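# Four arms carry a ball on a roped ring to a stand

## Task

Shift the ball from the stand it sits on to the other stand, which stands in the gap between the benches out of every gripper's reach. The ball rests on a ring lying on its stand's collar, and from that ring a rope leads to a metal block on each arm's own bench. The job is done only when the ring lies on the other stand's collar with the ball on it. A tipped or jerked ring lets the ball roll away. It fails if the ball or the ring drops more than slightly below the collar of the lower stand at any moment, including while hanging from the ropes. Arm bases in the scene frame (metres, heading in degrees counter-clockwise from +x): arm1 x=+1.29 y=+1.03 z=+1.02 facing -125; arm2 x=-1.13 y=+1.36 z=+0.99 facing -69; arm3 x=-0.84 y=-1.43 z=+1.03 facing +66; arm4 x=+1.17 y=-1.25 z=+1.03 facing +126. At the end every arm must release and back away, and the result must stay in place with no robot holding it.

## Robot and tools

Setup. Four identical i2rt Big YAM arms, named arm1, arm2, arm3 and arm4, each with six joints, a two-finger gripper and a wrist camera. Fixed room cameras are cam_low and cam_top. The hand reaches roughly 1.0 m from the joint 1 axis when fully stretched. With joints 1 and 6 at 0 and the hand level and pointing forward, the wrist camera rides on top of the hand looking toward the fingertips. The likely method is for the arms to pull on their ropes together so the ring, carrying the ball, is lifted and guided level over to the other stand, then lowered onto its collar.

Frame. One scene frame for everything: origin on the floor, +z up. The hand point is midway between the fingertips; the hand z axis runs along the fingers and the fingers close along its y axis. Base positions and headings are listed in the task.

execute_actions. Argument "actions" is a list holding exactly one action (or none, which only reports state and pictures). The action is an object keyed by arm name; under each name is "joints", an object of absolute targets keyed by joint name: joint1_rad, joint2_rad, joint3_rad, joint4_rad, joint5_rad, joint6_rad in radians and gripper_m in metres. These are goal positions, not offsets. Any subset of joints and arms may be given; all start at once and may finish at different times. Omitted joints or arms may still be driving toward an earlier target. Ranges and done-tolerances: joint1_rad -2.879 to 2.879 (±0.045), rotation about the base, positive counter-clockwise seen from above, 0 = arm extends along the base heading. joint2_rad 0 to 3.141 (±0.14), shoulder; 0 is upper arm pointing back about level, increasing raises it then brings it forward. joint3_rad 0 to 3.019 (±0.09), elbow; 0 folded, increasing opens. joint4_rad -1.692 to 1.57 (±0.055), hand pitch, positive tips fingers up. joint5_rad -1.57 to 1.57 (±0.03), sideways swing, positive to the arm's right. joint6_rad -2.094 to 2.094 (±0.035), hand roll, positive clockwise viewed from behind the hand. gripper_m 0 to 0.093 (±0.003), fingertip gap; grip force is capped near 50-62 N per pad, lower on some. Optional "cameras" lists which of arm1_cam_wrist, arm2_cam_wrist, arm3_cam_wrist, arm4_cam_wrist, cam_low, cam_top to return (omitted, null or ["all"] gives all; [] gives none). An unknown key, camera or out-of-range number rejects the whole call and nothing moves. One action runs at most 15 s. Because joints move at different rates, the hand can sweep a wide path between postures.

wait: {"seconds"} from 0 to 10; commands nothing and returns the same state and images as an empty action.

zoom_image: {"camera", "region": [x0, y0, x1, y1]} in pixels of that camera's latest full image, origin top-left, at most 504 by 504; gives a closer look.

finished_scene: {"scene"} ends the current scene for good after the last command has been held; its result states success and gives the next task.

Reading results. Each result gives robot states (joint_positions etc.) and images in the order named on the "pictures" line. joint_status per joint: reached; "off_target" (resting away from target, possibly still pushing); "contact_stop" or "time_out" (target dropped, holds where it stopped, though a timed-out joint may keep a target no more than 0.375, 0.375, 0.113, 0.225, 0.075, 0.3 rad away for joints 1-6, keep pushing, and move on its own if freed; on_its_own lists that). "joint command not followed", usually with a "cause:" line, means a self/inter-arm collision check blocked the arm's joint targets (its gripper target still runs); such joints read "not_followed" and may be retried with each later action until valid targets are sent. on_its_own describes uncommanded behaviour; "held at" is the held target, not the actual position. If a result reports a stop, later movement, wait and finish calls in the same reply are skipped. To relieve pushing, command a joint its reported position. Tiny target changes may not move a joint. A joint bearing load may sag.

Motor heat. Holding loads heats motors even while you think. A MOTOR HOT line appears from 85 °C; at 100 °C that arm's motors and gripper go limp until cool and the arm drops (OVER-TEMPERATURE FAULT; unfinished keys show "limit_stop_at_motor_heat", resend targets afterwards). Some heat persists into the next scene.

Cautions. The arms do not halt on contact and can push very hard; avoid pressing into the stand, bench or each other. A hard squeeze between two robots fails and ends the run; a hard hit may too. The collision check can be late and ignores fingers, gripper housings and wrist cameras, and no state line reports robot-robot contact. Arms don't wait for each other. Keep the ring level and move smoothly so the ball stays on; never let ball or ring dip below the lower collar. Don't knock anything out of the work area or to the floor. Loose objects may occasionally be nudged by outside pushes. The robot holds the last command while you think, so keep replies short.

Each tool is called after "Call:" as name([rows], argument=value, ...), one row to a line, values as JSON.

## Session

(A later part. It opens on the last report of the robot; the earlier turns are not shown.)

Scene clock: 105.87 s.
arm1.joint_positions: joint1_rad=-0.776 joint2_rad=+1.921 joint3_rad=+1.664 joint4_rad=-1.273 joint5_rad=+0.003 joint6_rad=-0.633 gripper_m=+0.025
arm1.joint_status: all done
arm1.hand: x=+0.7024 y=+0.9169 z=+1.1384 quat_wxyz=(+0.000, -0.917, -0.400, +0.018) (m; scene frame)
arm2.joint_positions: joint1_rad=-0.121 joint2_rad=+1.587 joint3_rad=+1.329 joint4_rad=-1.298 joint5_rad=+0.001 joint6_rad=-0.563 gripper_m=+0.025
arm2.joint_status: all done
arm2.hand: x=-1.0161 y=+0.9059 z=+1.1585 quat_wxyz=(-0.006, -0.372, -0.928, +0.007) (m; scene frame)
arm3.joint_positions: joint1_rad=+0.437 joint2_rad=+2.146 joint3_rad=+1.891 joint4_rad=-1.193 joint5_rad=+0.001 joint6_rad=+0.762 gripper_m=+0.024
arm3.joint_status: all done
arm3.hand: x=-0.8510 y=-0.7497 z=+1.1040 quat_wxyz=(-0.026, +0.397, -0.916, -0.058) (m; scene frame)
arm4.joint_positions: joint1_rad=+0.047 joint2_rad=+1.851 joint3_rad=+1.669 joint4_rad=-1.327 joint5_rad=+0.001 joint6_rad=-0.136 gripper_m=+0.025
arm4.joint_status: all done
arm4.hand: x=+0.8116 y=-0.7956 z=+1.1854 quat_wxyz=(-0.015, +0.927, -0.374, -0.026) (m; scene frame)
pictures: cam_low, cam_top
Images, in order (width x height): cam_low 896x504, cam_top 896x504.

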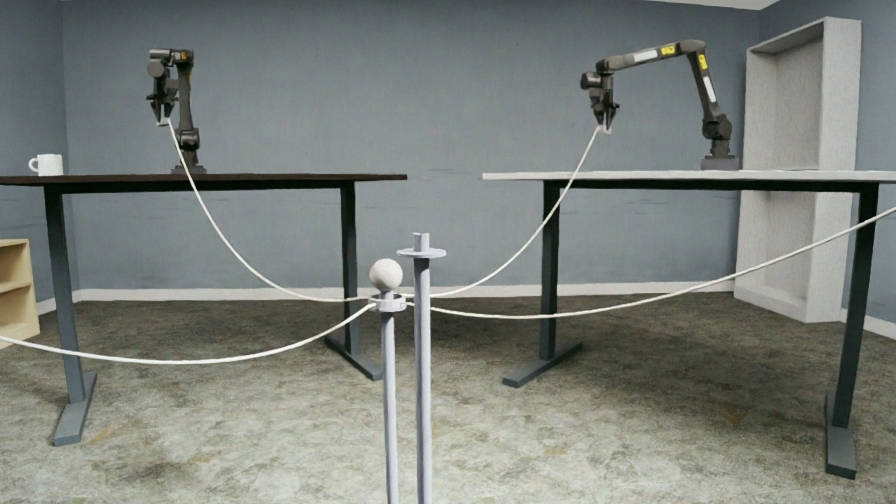

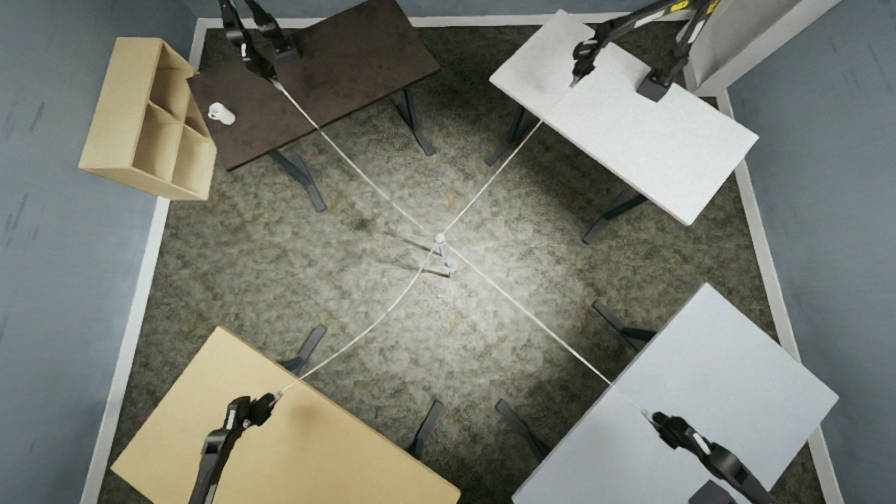

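Call:
execute_actions([
  {"arm1":{"joints":{"joint4_rad":-1.39}},"arm2":{"joints":{"joint1_rad":-0.18,"joint2_rad":1.505,"joint3_rad":1.265,"joint6_rad":-0.63}},"arm3":{"joints":{"joint1_rad":0.46,"joint2_rad":2.035,"joint3_rad":1.745}},"arm4":{"joints":{"joint4_rad":-1.42}}},
], cameras=[])

Call:
wait(seconds=3)

Scene clock: 119.27 s.
arm1.joint_positions: joint1_rad=-0.776 joint2_rad=+1.921 joint3_rad=+1.664 joint4_rad=-1.373 joint5_rad=+0.003 joint6_rad=-0.633 gripper_m=+0.025
arm1.joint_status: all done
arm1.hand: x=+0.7264 y=+0.9215 z=+1.1388 quat_wxyz=(-0.011, -0.916, -0.400, -0.031) (m; scene frame)
arm2.joint_positions: joint1_rad=-0.178 joint2_rad=+1.523 joint3_rad=+1.259 joint4_rad=-1.301 joint5_rad=+0.000 joint6_rad=-0.623 gripper_m=+0.025
arm2.joint_status: all done
arm2.hand: x=-1.0471 y=+0.9270 z=+1.1598 quat_wxyz=(-0.003, -0.371, -0.929, +0.003) (m; scene frame)
arm3.joint_positions: joint1_rad=+0.458 joint2_rad=+2.056 joint3_rad=+1.747 joint4_rad=-1.197 joint5_rad=+0.001 joint6_rad=+0.762 gripper_m=+0.024
arm3.joint_status: all done
arm3.hand: x=-0.8642 y=-0.7960 z=+1.1053 quat_wxyz=(-0.014, +0.407, -0.913, -0.032) (m; scene frame)
arm4.joint_positions: joint1_rad=+0.047 joint2_rad=+1.851 joint3_rad=+1.669 joint4_rad=-1.410 joint5_rad=+0.001 joint6_rad=-0.136 gripper_m=+0.025
arm4.joint_status: all done
arm4.hand: x=+0.8242 y=-0.8117 z=+1.1850 quat_wxyz=(+0.005, +0.927, -0.374, +0.010) (m; scene frame)
pictures: none
No camera images: the call's "cameras" was empty. Leave "cameras" out to get every camera's image.

Scene clock: 122.27 s.
arm1.joint_positions: joint1_rad=-0.776 joint2_rad=+1.921 joint3_rad=+1.664 joint4_rad=-1.373 joint5_rad=+0.003 joint6_rad=-0.633 gripper_m=+0.025
arm1.joint_status: all done
arm1.hand: x=+0.7264 y=+0.9215 z=+1.1388 quat_wxyz=(-0.011, -0.916, -0.400, -0.031) (m; scene frame)
arm2.joint_positions: joint1_rad=-0.178 joint2_rad=+1.523 joint3_rad=+1.259 joint4_rad=-1.301 joint5_rad=+0.000 joint6_rad=-0.623 gripper_m=+0.025
arm2.joint_status: all done
arm2.hand: x=-1.0471 y=+0.9270 z=+1.1598 quat_wxyz=(-0.003, -0.370, -0.929, +0.003) (m; scene frame)
arm3.joint_positions: joint1_rad=+0.458 joint2_rad=+2.056 joint3_rad=+1.747 joint4_rad=-1.197 joint5_rad=+0.001 joint6_rad=+0.762 gripper_m=+0.024
arm3.joint_status: all done
arm3.hand: x=-0.8642 y=-0.7960 z=+1.1053 quat_wxyz=(-0.014, +0.407, -0.913, -0.032) (m; scene frame)
arm4.joint_positions: joint1_rad=+0.047 joint2_rad=+1.851 joint3_rad=+1.669 joint4_rad=-1.410 joint5_rad=+0.001 joint6_rad=-0.136 gripper_m=+0.025
arm4.joint_status: all done
arm4.hand: x=+0.8242 y=-0.8117 z=+1.1850 quat_wxyz=(+0.005, +0.927, -0.374, +0.010) (m; scene frame)
wait: 3.00 s; at rest by 0.27 s
pictures: arm1_cam_wrist, arm2_cam_wrist, arm3_cam_wrist, arm4_cam_wrist, cam_low, cam_top
Images, in order (width x height): arm1_cam_wrist 896x504, arm2_cam_wrist 896x504, arm3_cam_wrist 896x504, arm4_cam_wrist 896x504, cam_low 896x504, cam_top 896x504.

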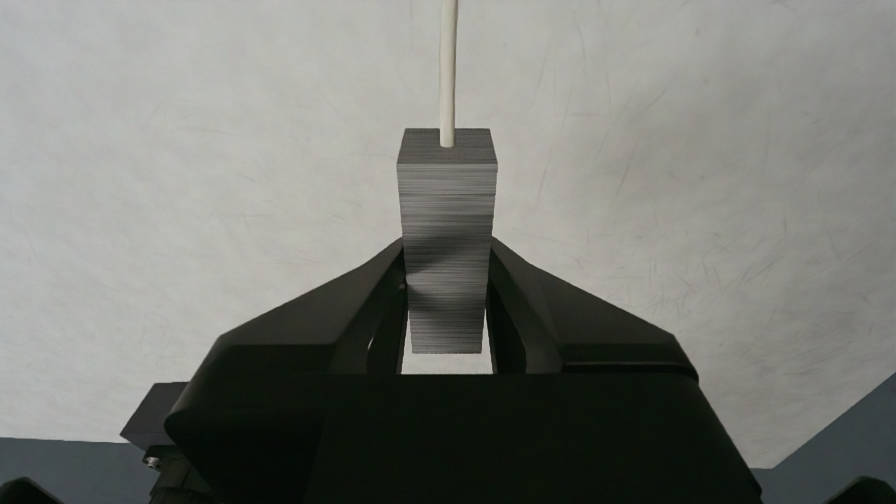

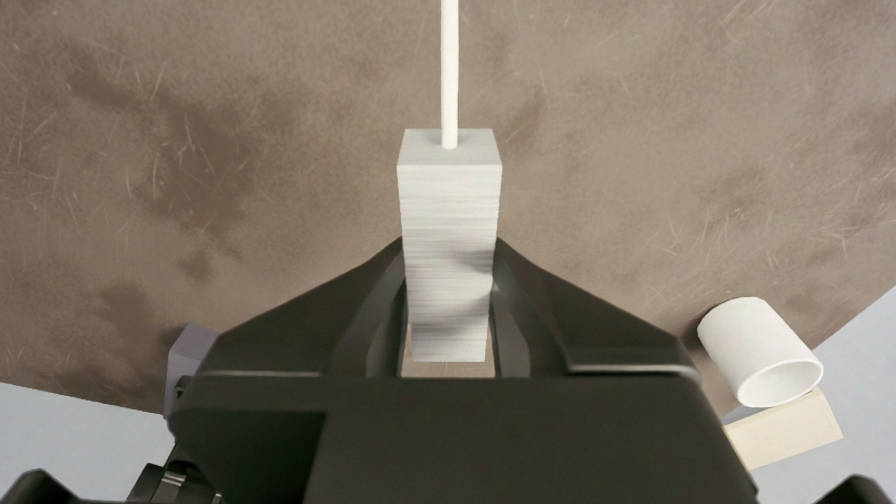

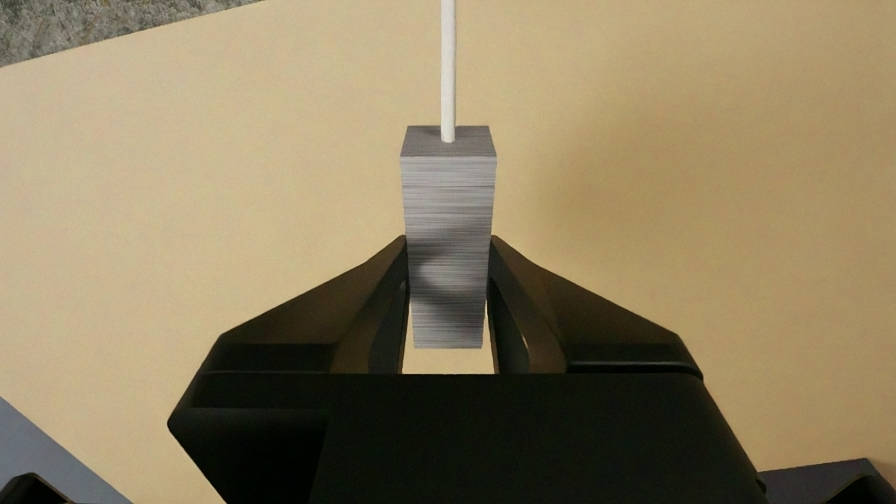

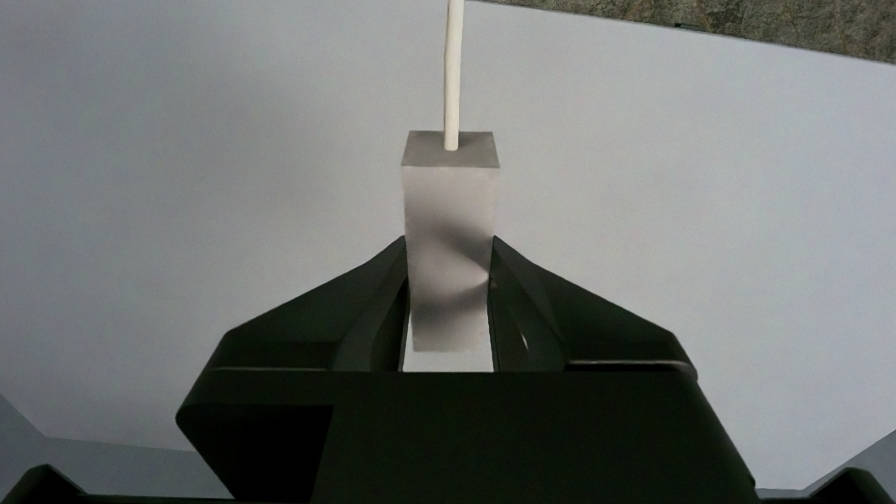

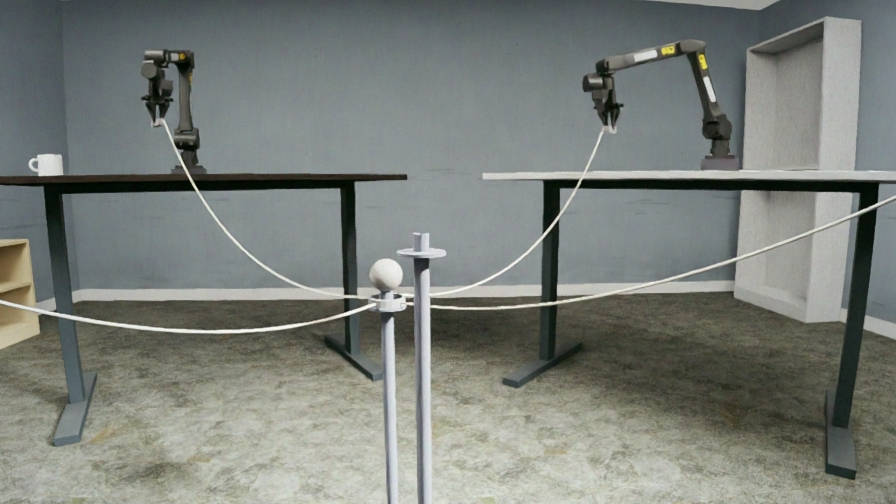

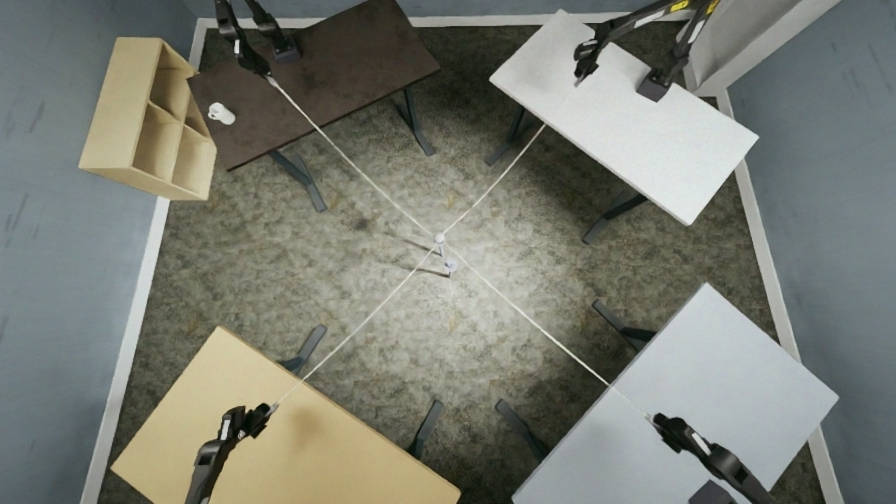

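Call:
execute_actions([
  {"arm1":{"joints":{"joint1_rad":-0.845,"joint2_rad":1.845,"joint6_rad":-0.7}},"arm2":{"joints":{"joint1_rad":-0.25,"joint2_rad":1.405,"joint6_rad":-0.7}},"arm3":{"joints":{"joint1_rad":0.5,"joint2_rad":1.985,"joint6_rad":0.82}},"arm4":{"joints":{"joint4_rad":-1.465}}},
], cameras=[])

Scene clock: 135.70 s.
arm1.joint_positions: joint1_rad=-0.851 joint2_rad=+1.853 joint3_rad=+1.660 joint4_rad=-1.373 joint5_rad=+0.003 joint6_rad=-0.692 gripper_m=+0.025
arm1.joint_status: all done
arm1.hand: x=+0.7216 y=+0.9644 z=+1.1738 quat_wxyz=(-0.004, -0.920, -0.393, +0.000) (m; scene frame)
arm2.joint_positions: joint1_rad=-0.250 joint2_rad=+1.403 joint3_rad=+1.259 joint4_rad=-1.301 joint5_rad=+0.000 joint6_rad=-0.693 gripper_m=+0.025
arm2.joint_status: all done
arm2.hand: x=-1.0795 y=+0.9297 z=+1.2099 quat_wxyz=(-0.031, -0.371, -0.926, +0.056) (m; scene frame)
arm3.joint_positions: joint1_rad=+0.504 joint2_rad=+2.002 joint3_rad=+1.742 joint4_rad=-1.197 joint5_rad=+0.001 joint6_rad=+0.812 gripper_m=+0.024
arm3.joint_status: all done
arm3.hand: x=-0.8932 y=-0.7973 z=+1.1366 quat_wxyz=(-0.021, +0.405, -0.912, -0.056) (m; scene frame)
arm4.joint_positions: joint1_rad=+0.047 joint2_rad=+1.851 joint3_rad=+1.669 joint4_rad=-1.455 joint5_rad=+0.001 joint6_rad=-0.136 gripper_m=+0.025
arm4.joint_status: all done
arm4.hand: x=+0.8310 y=-0.8203 z=+1.1855 quat_wxyz=(+0.016, +0.927, -0.374, +0.030) (m; scene frame)
pictures: none
No camera images: the call's "cameras" was empty. Leave "cameras" out to get every camera's image.

Call:
execute_actions(actions=[], cameras=["cam_low"])

Call:
zoom_image(camera="cam_low", region=[330, 230, 450, 330])

Scene clock: 137.67 s.
arm1.joint_positions: joint1_rad=-0.851 joint2_rad=+1.853 joint3_rad=+1.660 joint4_rad=-1.373 joint5_rad=+0.003 joint6_rad=-0.692 gripper_m=+0.025
arm1.joint_status: all done
arm1.hand: x=+0.7216 y=+0.9644 z=+1.1738 quat_wxyz=(-0.004, -0.920, -0.393, +0.000) (m; scene frame)
arm2.joint_positions: joint1_rad=-0.250 joint2_rad=+1.403 joint3_rad=+1.259 joint4_rad=-1.301 joint5_rad=+0.000 joint6_rad=-0.693 gripper_m=+0.025
arm2.joint_status: all done
arm2.hand: x=-1.0795 y=+0.9297 z=+1.2099 quat_wxyz=(-0.031, -0.371, -0.927, +0.056) (m; scene frame)
arm3.joint_positions: joint1_rad=+0.504 joint2_rad=+2.002 joint3_rad=+1.742 joint4_rad=-1.197 joint5_rad=+0.001 joint6_rad=+0.812 gripper_m=+0.024
arm3.joint_status: all done
arm3.hand: x=-0.8932 y=-0.7973 z=+1.1366 quat_wxyz=(-0.021, +0.405, -0.912, -0.056) (m; scene frame)
arm4.joint_positions: joint1_rad=+0.047 joint2_rad=+1.851 joint3_rad=+1.669 joint4_rad=-1.455 joint5_rad=+0.001 joint6_rad=-0.136 gripper_m=+0.025
arm4.joint_status: all done
arm4.hand: x=+0.8310 y=-0.8203 z=+1.1855 quat_wxyz=(+0.016, +0.927, -0.374, +0.030) (m; scene frame)
pictures: cam_low
Images, in order (width x height): cam_low 896x504.

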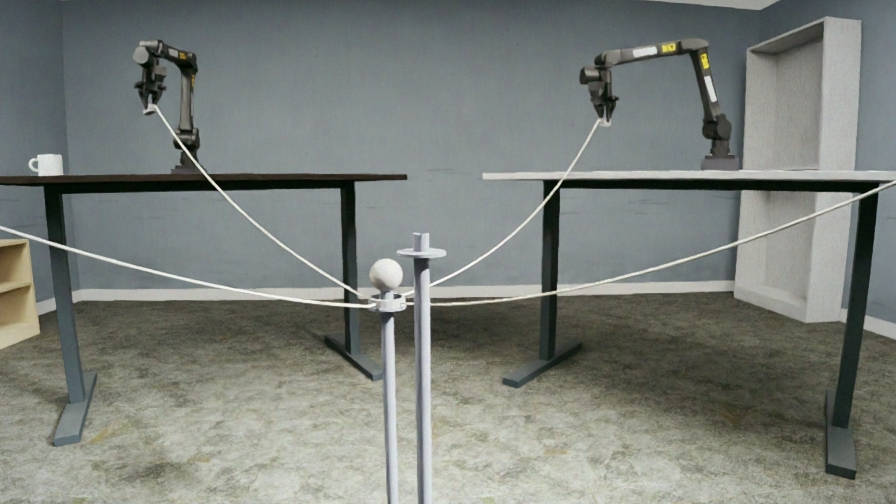

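Region (330, 230, 450, 330) of cam_low's 896x504 image, scaled by 4.200, with more detail than that image has.

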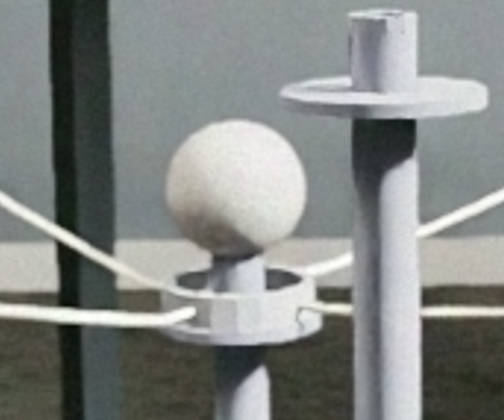

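Call:
execute_actions([
  {"arm1":{"joints":{"joint4_rad":-1.465}},"arm4":{"joints":{"joint2_rad":1.805}}},
], cameras=["cam_low"])

Call:
zoom_image(camera="cam_low", region=[330, 230, 450, 330])

Scene clock: 160.17 s.
arm1.joint_positions: joint1_rad=-0.851 joint2_rad=+1.853 joint3_rad=+1.660 joint4_rad=-1.447 joint5_rad=+0.003 joint6_rad=-0.692 gripper_m=+0.025
arm1.joint_status: all done
arm1.hand: x=+0.7398 y=+0.9665 z=+1.1745 quat_wxyz=(-0.015, -0.919, -0.393, -0.036) (m; scene frame)
arm2.joint_positions: joint1_rad=-0.250 joint2_rad=+1.403 joint3_rad=+1.259 joint4_rad=-1.301 joint5_rad=+0.000 joint6_rad=-0.693 gripper_m=+0.025
arm2.joint_status: not commanded
arm2.hand: x=-1.0795 y=+0.9297 z=+1.2099 quat_wxyz=(-0.031, -0.371, -0.927, +0.056) (m; scene frame)
arm3.joint_positions: joint1_rad=+0.504 joint2_rad=+2.002 joint3_rad=+1.742 joint4_rad=-1.197 joint5_rad=+0.001 joint6_rad=+0.812 gripper_m=+0.024
arm3.joint_status: not commanded
arm3.hand: x=-0.8932 y=-0.7973 z=+1.1366 quat_wxyz=(-0.021, +0.405, -0.912, -0.056) (m; scene frame)
arm4.joint_positions: joint1_rad=+0.047 joint2_rad=+1.845 joint3_rad=+1.669 joint4_rad=-1.455 joint5_rad=+0.001 joint6_rad=-0.136 gripper_m=+0.025
arm4.joint_status: all done
arm4.hand: x=+0.8312 y=-0.8204 z=+1.1890 quat_wxyz=(+0.015, +0.927, -0.374, +0.027) (m; scene frame)
pictures: cam_low
Images, in order (width x height): cam_low 896x504.

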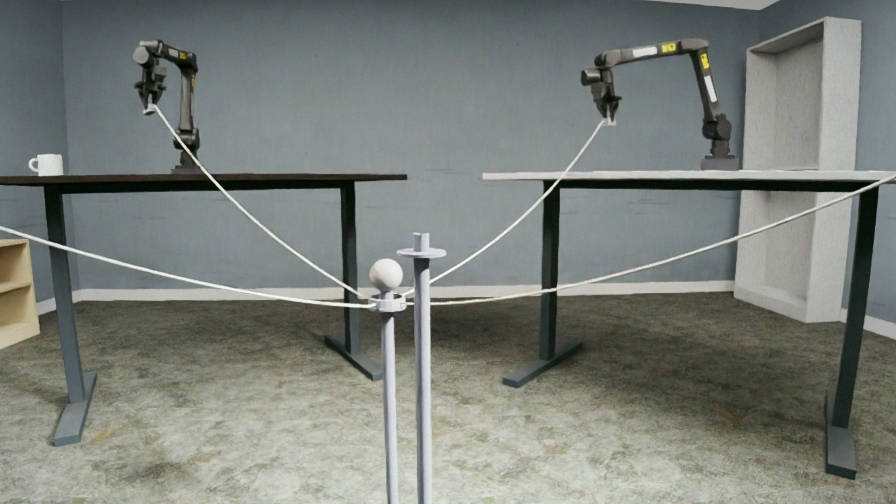

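Region (330, 230, 450, 330) of cam_low's 896x504 image, scaled by 4.200, with more detail than that image has.

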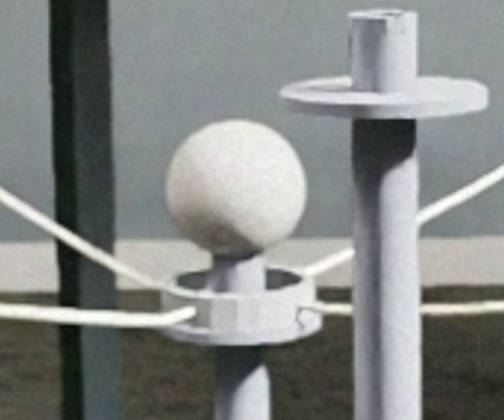

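Call:
execute_actions([
  {"arm1":{"joints":{"joint4_rad":-1.495}},"arm2":{"joints":{"joint4_rad":-1.355}},"arm3":{"joints":{"joint4_rad":-1.245}},"arm4":{"joints":{"joint4_rad":-1.515}}},
], cameras=["cam_low"])

Call:
zoom_image(camera="cam_low", region=[330, 230, 450, 330])

Scene clock: 167.23 s.
arm1.joint_positions: joint1_rad=-0.851 joint2_rad=+1.853 joint3_rad=+1.660 joint4_rad=-1.477 joint5_rad=+0.003 joint6_rad=-0.692 gripper_m=+0.025
arm1.joint_status: all done
arm1.hand: x=+0.7470 y=+0.9673 z=+1.1752 quat_wxyz=(-0.019, -0.918, -0.392, -0.050) (m; scene frame)
arm2.joint_positions: joint1_rad=-0.250 joint2_rad=+1.403 joint3_rad=+1.259 joint4_rad=-1.340 joint5_rad=+0.000 joint6_rad=-0.693 gripper_m=+0.025
arm2.joint_status: all done
arm2.hand: x=-1.0806 y=+0.9391 z=+1.2089 quat_wxyz=(-0.022, -0.371, -0.928, +0.039) (m; scene frame)
arm3.joint_positions: joint1_rad=+0.504 joint2_rad=+2.002 joint3_rad=+1.742 joint4_rad=-1.236 joint5_rad=+0.001 joint6_rad=+0.812 gripper_m=+0.024
arm3.joint_status: all done
arm3.hand: x=-0.8925 y=-0.8068 z=+1.1356 quat_wxyz=(-0.014, +0.405, -0.913, -0.037) (m; scene frame)
arm4.joint_positions: joint1_rad=+0.047 joint2_rad=+1.845 joint3_rad=+1.669 joint4_rad=-1.503 joint5_rad=+0.001 joint6_rad=-0.136 gripper_m=+0.025
arm4.joint_status: all done
arm4.hand: x=+0.8385 y=-0.8297 z=+1.1900 quat_wxyz=(+0.027, +0.926, -0.373, +0.048) (m; scene frame)
pictures: cam_low
Images, in order (width x height): cam_low 896x504.

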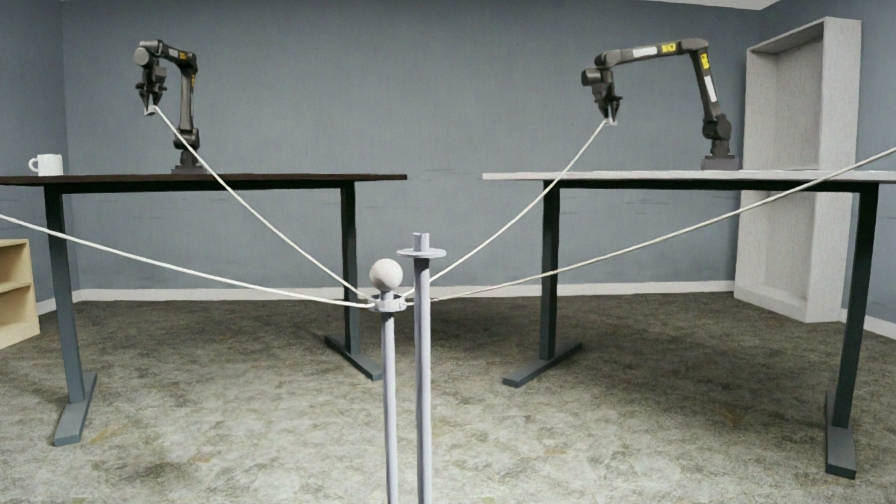

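Region (330, 230, 450, 330) of cam_low's 896x504 image, scaled by 4.200, with more detail than that image has.

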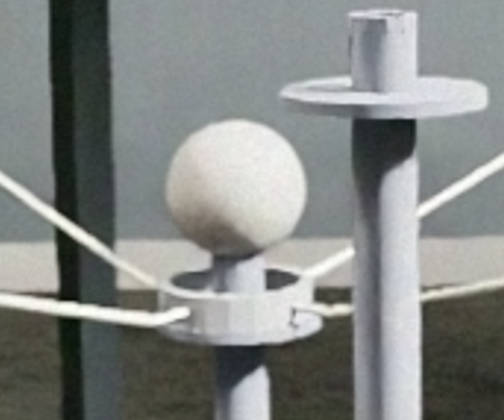

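Call:
execute_actions([
  {"arm1":{"joints":{"joint2_rad":1.773}},"arm2":{"joints":{"joint2_rad":1.325}},"arm3":{"joints":{"joint2_rad":1.93}},"arm4":{"joints":{"joint2_rad":1.768}}},
], cameras=["cam_low"])

Call:
zoom_image(camera="cam_low", region=[330, 230, 450, 330])

Scene clock: 177.43 s.
arm1.joint_positions: joint1_rad=-0.848 joint2_rad=+1.782 joint3_rad=+1.660 joint4_rad=-1.477 joint5_rad=+0.001 joint6_rad=-0.692 gripper_m=+0.025
arm1.joint_status: all done
arm1.hand: x=+0.7501 y=+0.9663 z=+1.2125 quat_wxyz=(-0.010, -0.919, -0.394, -0.015) (m; scene frame)
arm2.joint_positions: joint1_rad=-0.250 joint2_rad=+1.338 joint3_rad=+1.259 joint4_rad=-1.341 joint5_rad=-0.002 joint6_rad=-0.694 gripper_m=+0.025
arm2.joint_status: all done
arm2.hand: x=-1.0810 y=+0.9456 z=+1.2346 quat_wxyz=(-0.038, -0.370, -0.926, +0.066) (m; scene frame)
arm3.joint_positions: joint1_rad=+0.502 joint2_rad=+1.948 joint3_rad=+1.742 joint4_rad=-1.236 joint5_rad=+0.002 joint6_rad=+0.812 gripper_m=+0.024
arm3.joint_status: all done
arm3.hand: x=-0.8912 y=-0.8063 z=+1.1685 quat_wxyz=(-0.024, +0.404, -0.912, -0.063) (m; scene frame)
arm4.joint_positions: joint1_rad=+0.047 joint2_rad=+1.800 joint3_rad=+1.669 joint4_rad=-1.504 joint5_rad=+0.001 joint6_rad=-0.136 gripper_m=+0.025
arm4.joint_status: all done
arm4.hand: x=+0.8398 y=-0.8314 z=+1.2131 quat_wxyz=(+0.016, +0.927, -0.374, +0.029) (m; scene frame)
pictures: cam_low
Images, in order (width x height): cam_low 896x504.

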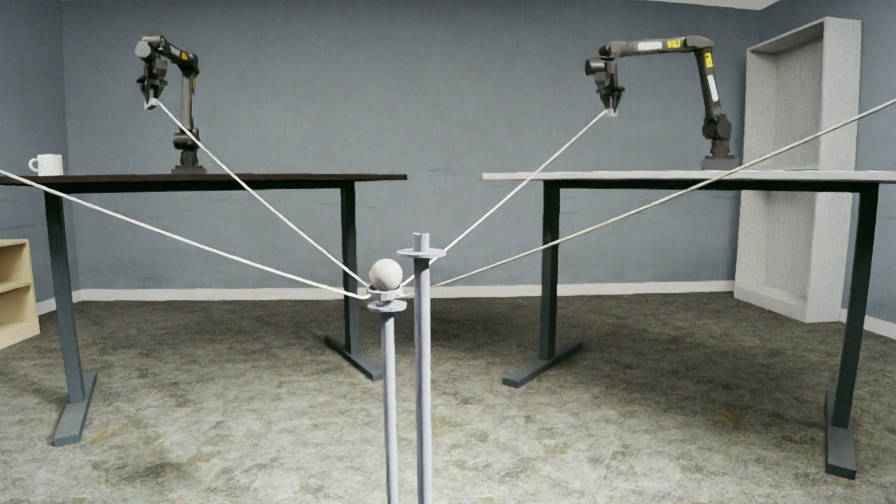

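Region (330, 230, 450, 330) of cam_low's 896x504 image, scaled by 4.200, with more detail than that image has.

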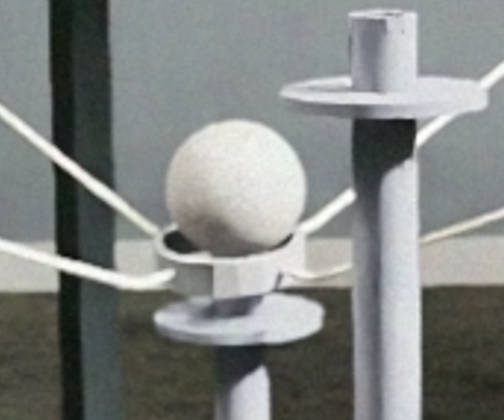

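Call:
execute_actions([
  {"arm1":{"joints":{"joint2_rad":1.722}},"arm2":{"joints":{"joint2_rad":1.275}},"arm3":{"joints":{"joint2_rad":1.878}},"arm4":{"joints":{"joint2_rad":1.708}}},
], cameras=["cam_low"])

Call:
zoom_image(camera="cam_low", region=[320, 190, 480, 330])

Scene clock: 185.47 s.
arm1.joint_positions: joint1_rad=-0.848 joint2_rad=+1.737 joint3_rad=+1.660 joint4_rad=-1.477 joint5_rad=+0.001 joint6_rad=-0.692 gripper_m=+0.025
arm1.joint_status: all done
arm1.hand: x=+0.7533 y=+0.9667 z=+1.2356 quat_wxyz=(-0.003, -0.919, -0.394, +0.006) (m; scene frame)
arm2.joint_positions: joint1_rad=-0.250 joint2_rad=+1.298 joint3_rad=+1.259 joint4_rad=-1.341 joint5_rad=-0.004 joint6_rad=-0.694 gripper_m=+0.025
arm2.joint_status: all done
arm2.hand: x=-1.0814 y=+0.9504 z=+1.2504 quat_wxyz=(-0.049, -0.369, -0.924, +0.083) (m; scene frame)
arm3.joint_positions: joint1_rad=+0.501 joint2_rad=+1.896 joint3_rad=+1.742 joint4_rad=-1.236 joint5_rad=+0.002 joint6_rad=+0.812 gripper_m=+0.024
arm3.joint_status: all done
arm3.hand: x=-0.8909 y=-0.8076 z=+1.2000 quat_wxyz=(-0.033, +0.403, -0.911, -0.087) (m; scene frame)
arm4.joint_positions: joint1_rad=+0.047 joint2_rad=+1.740 joint3_rad=+1.669 joint4_rad=-1.504 joint5_rad=+0.001 joint6_rad=-0.136 gripper_m=+0.025
arm4.joint_status: all done
arm4.hand: x=+0.8426 y=-0.8349 z=+1.2442 quat_wxyz=(+0.001, +0.928, -0.374, +0.002) (m; scene frame)
pictures: cam_low
Images, in order (width x height): cam_low 896x504.

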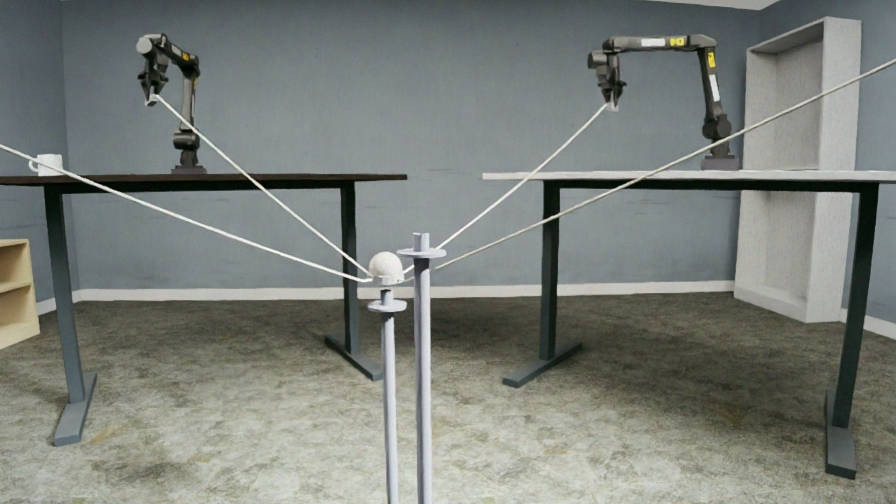

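Region (320, 190, 480, 330) of cam_low's 896x504 image, scaled by 3.150, with more detail than that image has; it fills the top 441 rows of this view, and the rest is white.

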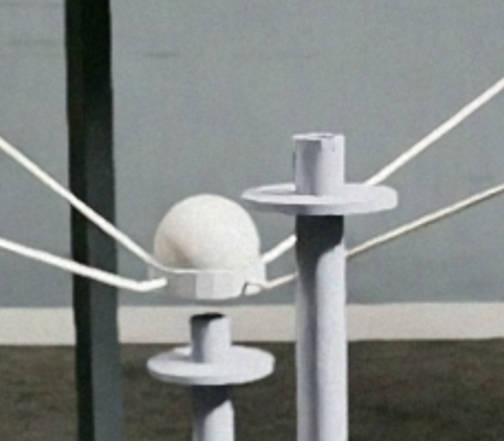

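Call:
execute_actions([
  {"arm1":{"joints":{"joint2_rad":1.65}},"arm2":{"joints":{"joint2_rad":1.198,"joint3_rad":1.33}},"arm3":{"joints":{"joint2_rad":1.803}},"arm4":{"joints":{"joint2_rad":1.638}}},
], cameras=["cam_low","cam_top"])

Call:
zoom_image(camera="cam_low", region=[320, 170, 480, 310])

Call:
zoom_image(camera="cam_top", region=[400, 200, 500, 300])

Scene clock: 197.37 s.
arm1.joint_positions: joint1_rad=-0.848 joint2_rad=+1.655 joint3_rad=+1.660 joint4_rad=-1.477 joint5_rad=+0.001 joint6_rad=-0.692 gripper_m=+0.025
arm1.joint_status: all done
arm1.hand: x=+0.7617 y=+0.9682 z=+1.2773 quat_wxyz=(+0.008, -0.918, -0.394, +0.045) (m; scene frame)
arm2.joint_positions: joint1_rad=-0.250 joint2_rad=+1.211 joint3_rad=+1.266 joint4_rad=-1.341 joint5_rad=-0.004 joint6_rad=-0.695 gripper_m=+0.025
arm2.joint_status: all done
arm2.hand: x=-1.0827 y=+0.9613 z=+1.2871 quat_wxyz=(-0.071, -0.367, -0.919, +0.125) (m; scene frame)
arm3.joint_positions: joint1_rad=+0.501 joint2_rad=+1.813 joint3_rad=+1.739 joint4_rad=-1.237 joint5_rad=+0.002 joint6_rad=+0.812 gripper_m=+0.024
arm3.joint_status: all done
arm3.hand: x=-0.8905 y=-0.8138 z=+1.2493 quat_wxyz=(-0.046, +0.401, -0.907, -0.124) (m; scene frame)
arm4.joint_positions: joint1_rad=+0.047 joint2_rad=+1.666 joint3_rad=+1.669 joint4_rad=-1.504 joint5_rad=+0.001 joint6_rad=-0.136 gripper_m=+0.025
arm4.joint_status: all done
arm4.hand: x=+0.8474 y=-0.8410 z=+1.2813 quat_wxyz=(-0.017, +0.927, -0.374, -0.029) (m; scene frame)
pictures: cam_low, cam_top
Images, in order (width x height): cam_low 896x504, cam_top 896x504.

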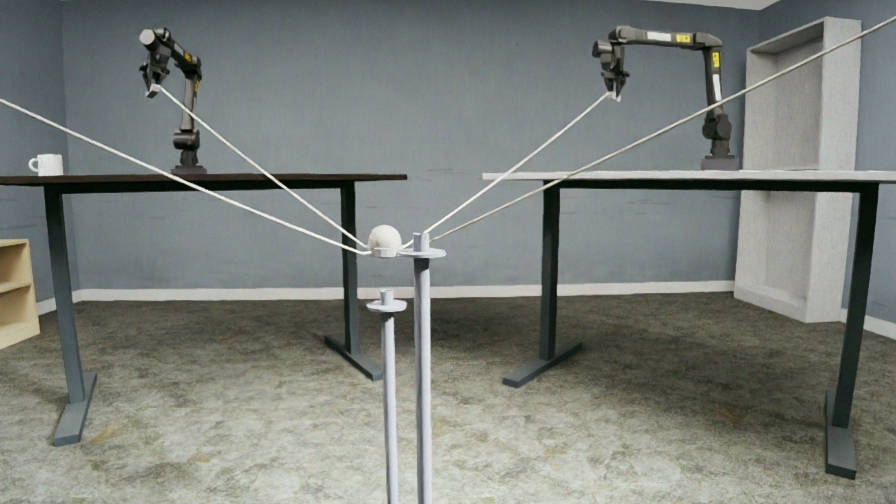

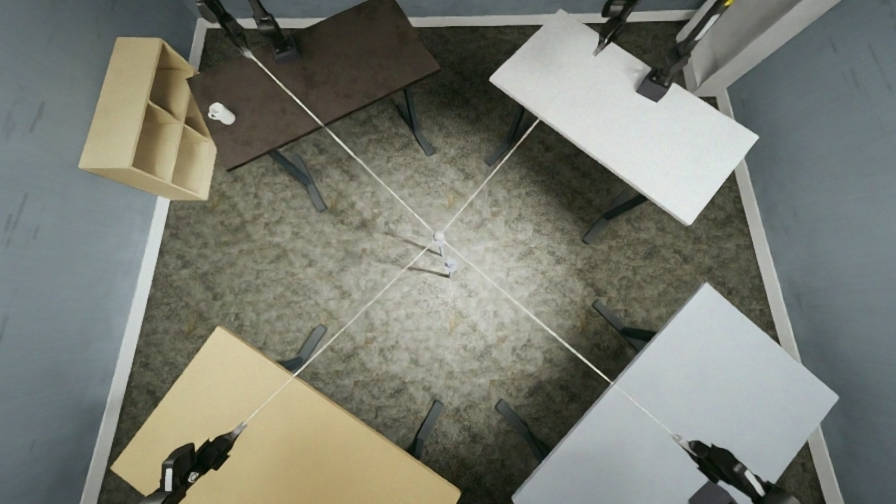

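Region (320, 170, 480, 310) of cam_low's 896x504 image, scaled by 3.150, with more detail than that image has; it fills the top 441 rows of this view, and the rest is white.

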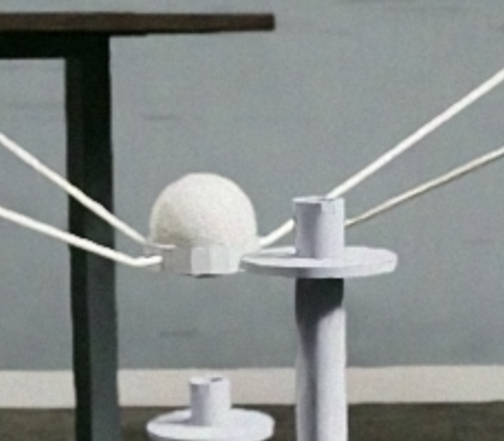

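Region (400, 200, 500, 300) of cam_top's 896x504 image, scaled by 5.040, with more detail than that image has.

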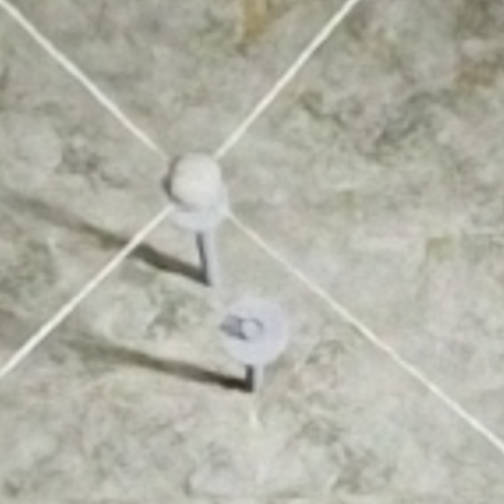

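Call:
execute_actions([
  {"arm1":{"joints":{"joint1_rad":-0.797,"joint2_rad":1.569,"joint6_rad":-0.64}},"arm2":{"joints":{"joint1_rad":-0.174,"joint3_rad":1.42,"joint6_rad":-0.62}},"arm3":{"joints":{"joint2_rad":1.686,"joint3_rad":1.672}},"arm4":{"joints":{"joint1_rad":0.089,"joint2_rad":1.483,"joint3_rad":1.592}}},
], cameras=["cam_low"])

Call:
zoom_image(camera="cam_low", region=[320, 150, 480, 290])

Scene clock: 235.83 s.
arm1.joint_positions: joint1_rad=-0.788 joint2_rad=+1.575 joint3_rad=+1.657 joint4_rad=-1.477 joint5_rad=+0.001 joint6_rad=-0.648 gripper_m=+0.025
arm1.joint_status: all done
arm1.hand: x=+0.7783 y=+0.9395 z=+1.3170 quat_wxyz=(+0.015, -0.913, -0.399, +0.084) (m; scene frame)
arm2.joint_positions: joint1_rad=-0.167 joint2_rad=+1.211 joint3_rad=+1.361 joint4_rad=-1.341 joint5_rad=-0.005 joint6_rad=-0.628 gripper_m=+0.025
arm2.joint_status: all done
arm2.hand: x=-1.0458 y=+0.9488 z=+1.3309 quat_wxyz=(-0.106, -0.356, -0.915, +0.158) (m; scene frame)
arm3.joint_positions: joint1_rad=+0.501 joint2_rad=+1.693 joint3_rad=+1.662 joint4_rad=-1.241 joint5_rad=+0.002 joint6_rad=+0.813 gripper_m=+0.024
arm3.joint_status: all done
arm3.hand: x=-0.8881 y=-0.8471 z=+1.2844 quat_wxyz=(-0.052, +0.400, -0.904, -0.142) (m; scene frame)
arm4.joint_positions: joint1_rad=+0.092 joint2_rad=+1.497 joint3_rad=+1.588 joint4_rad=-1.502 joint5_rad=+0.001 joint6_rad=-0.136 gripper_m=+0.025
arm4.joint_status: all done
arm4.hand: x=+0.8578 y=-0.8889 z=+1.3302 quat_wxyz=(-0.038, +0.933, -0.352, -0.069) (m; scene frame)
pictures: cam_low
Images, in order (width x height): cam_low 896x504.

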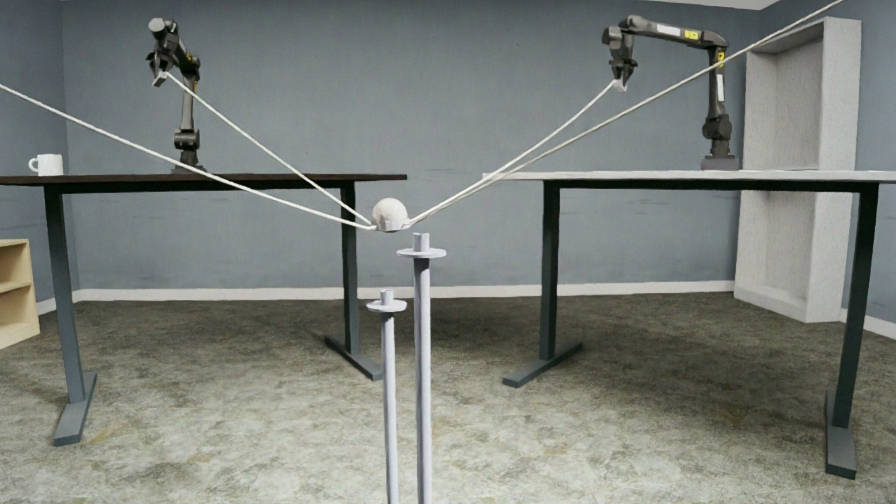

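Region (320, 150, 480, 290) of cam_low's 896x504 image, scaled by 3.150, with more detail than that image has; it fills the top 441 rows of this view, and the rest is white.

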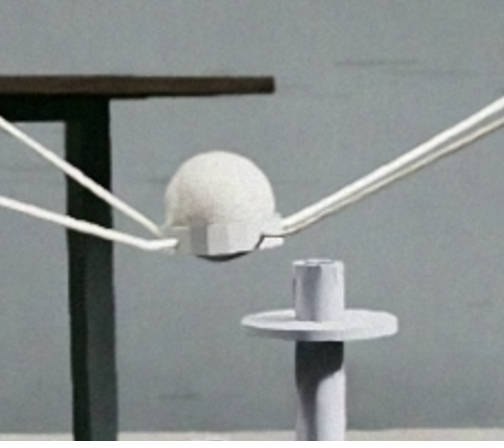

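Call:
execute_actions(actions=[], cameras=["cam_low","cam_top"])

Call:
zoom_image(camera="cam_low", region=[320, 150, 480, 290])

Call:
zoom_image(camera="cam_top", region=[400, 200, 500, 300])

Scene clock: 241.20 s.
arm1.joint_positions: joint1_rad=-0.788 joint2_rad=+1.575 joint3_rad=+1.657 joint4_rad=-1.477 joint5_rad=+0.001 joint6_rad=-0.648 gripper_m=+0.025
arm1.joint_status: all done
arm1.hand: x=+0.7783 y=+0.9395 z=+1.3170 quat_wxyz=(+0.015, -0.913, -0.399, +0.084) (m; scene frame)
arm2.joint_positions: joint1_rad=-0.167 joint2_rad=+1.211 joint3_rad=+1.361 joint4_rad=-1.341 joint5_rad=-0.005 joint6_rad=-0.628 gripper_m=+0.025
arm2.joint_status: all done
arm2.hand: x=-1.0458 y=+0.9488 z=+1.3309 quat_wxyz=(-0.106, -0.356, -0.915, +0.158) (m; scene frame)
arm3.joint_positions: joint1_rad=+0.501 joint2_rad=+1.693 joint3_rad=+1.662 joint4_rad=-1.241 joint5_rad=+0.002 joint6_rad=+0.813 gripper_m=+0.024
arm3.joint_status: all done
arm3.hand: x=-0.8881 y=-0.8471 z=+1.2844 quat_wxyz=(-0.052, +0.400, -0.904, -0.142) (m; scene frame)
arm4.joint_positions: joint1_rad=+0.092 joint2_rad=+1.497 joint3_rad=+1.588 joint4_rad=-1.502 joint5_rad=+0.001 joint6_rad=-0.136 gripper_m=+0.025
arm4.joint_status: all done
arm4.hand: x=+0.8578 y=-0.8889 z=+1.3302 quat_wxyz=(-0.038, +0.933, -0.352, -0.069) (m; scene frame)
pictures: cam_low, cam_top
Images, in order (width x height): cam_low 896x504, cam_top 896x504.

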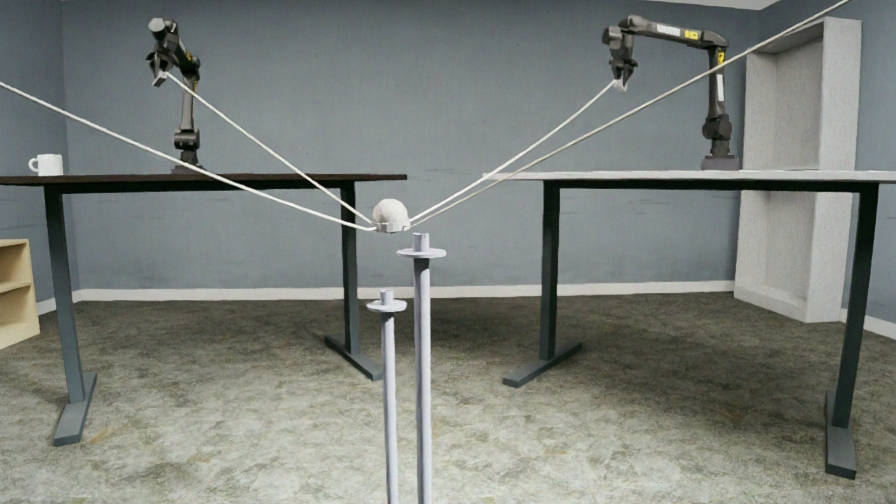

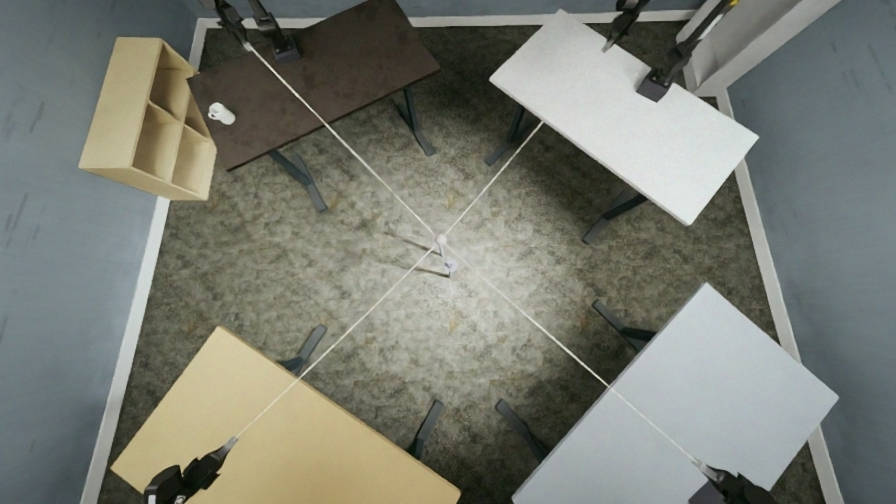

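Region (320, 150, 480, 290) of cam_low's 896x504 image, scaled by 3.150, with more detail than that image has; it fills the top 441 rows of this view, and the rest is white.

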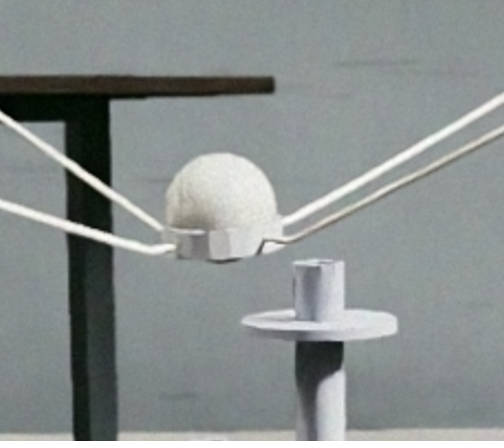

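Region (400, 200, 500, 300) of cam_top's 896x504 image, scaled by 5.040, with more detail than that image has.

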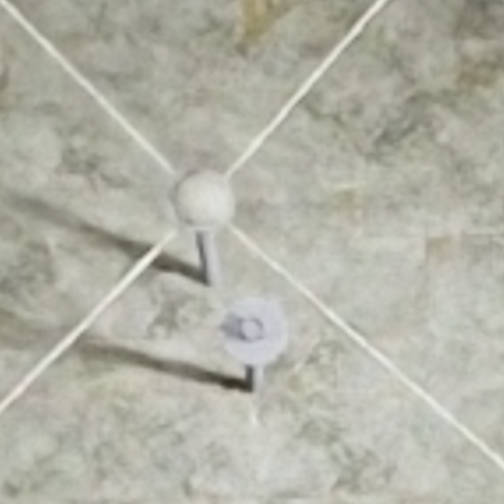

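Call:
execute_actions([
  {"arm1":{"joints":{"joint1_rad":-0.716,"joint2_rad":1.503,"joint6_rad":-0.56}},"arm2":{"joints":{"joint2_rad":1.316,"joint3_rad":1.575}},"arm3":{"joints":{"joint2_rad":1.561,"joint3_rad":1.58}},"arm4":{"joints":{"joint1_rad":0.13,"joint2_rad":1.315,"joint3_rad":1.502,"joint6_rad":-0.06}}},
], cameras=[])

Scene clock: 259.73 s.
arm1.joint_positions: joint1_rad=-0.708 joint2_rad=+1.518 joint3_rad=+1.657 joint4_rad=-1.477 joint5_rad=+0.000 joint6_rad=-0.568 gripper_m=+0.025
arm1.joint_status: all done
arm1.hand: x=+0.7970 y=+0.9019 z=+1.3453 quat_wxyz=(+0.011, -0.910, -0.398, +0.114) (m; scene frame)
arm2.joint_positions: joint1_rad=-0.167 joint2_rad=+1.332 joint3_rad=+1.503 joint4_rad=-1.344 joint5_rad=-0.005 joint6_rad=-0.628 gripper_m=+0.025
arm2.joint_status: all done
arm2.hand: x=-1.0361 y=+0.9008 z=+1.3468 quat_wxyz=(-0.110, -0.355, -0.913, +0.166) (m; scene frame)
arm3.joint_positions: joint1_rad=+0.499 joint2_rad=+1.570 joint3_rad=+1.572 joint4_rad=-1.241 joint5_rad=+0.002 joint6_rad=+0.813 gripper_m=+0.024
arm3.joint_status: all done
arm3.hand: x=-0.8839 y=-0.8852 z=+1.3104 quat_wxyz=(-0.058, +0.397, -0.902, -0.157) (m; scene frame)
arm4.joint_positions: joint1_rad=+0.129 joint2_rad=+1.324 joint3_rad=+1.493 joint4_rad=-1.505 joint5_rad=+0.001 joint6_rad=-0.073 gripper_m=+0.025
arm4.joint_status: all done
arm4.hand: x=+0.8800 y=-0.9391 z=+1.3642 quat_wxyz=(-0.050, +0.925, -0.362, -0.105) (m; scene frame)
pictures: none
No camera images: the call's "cameras" was empty. Leave "cameras" out to get every camera's image.


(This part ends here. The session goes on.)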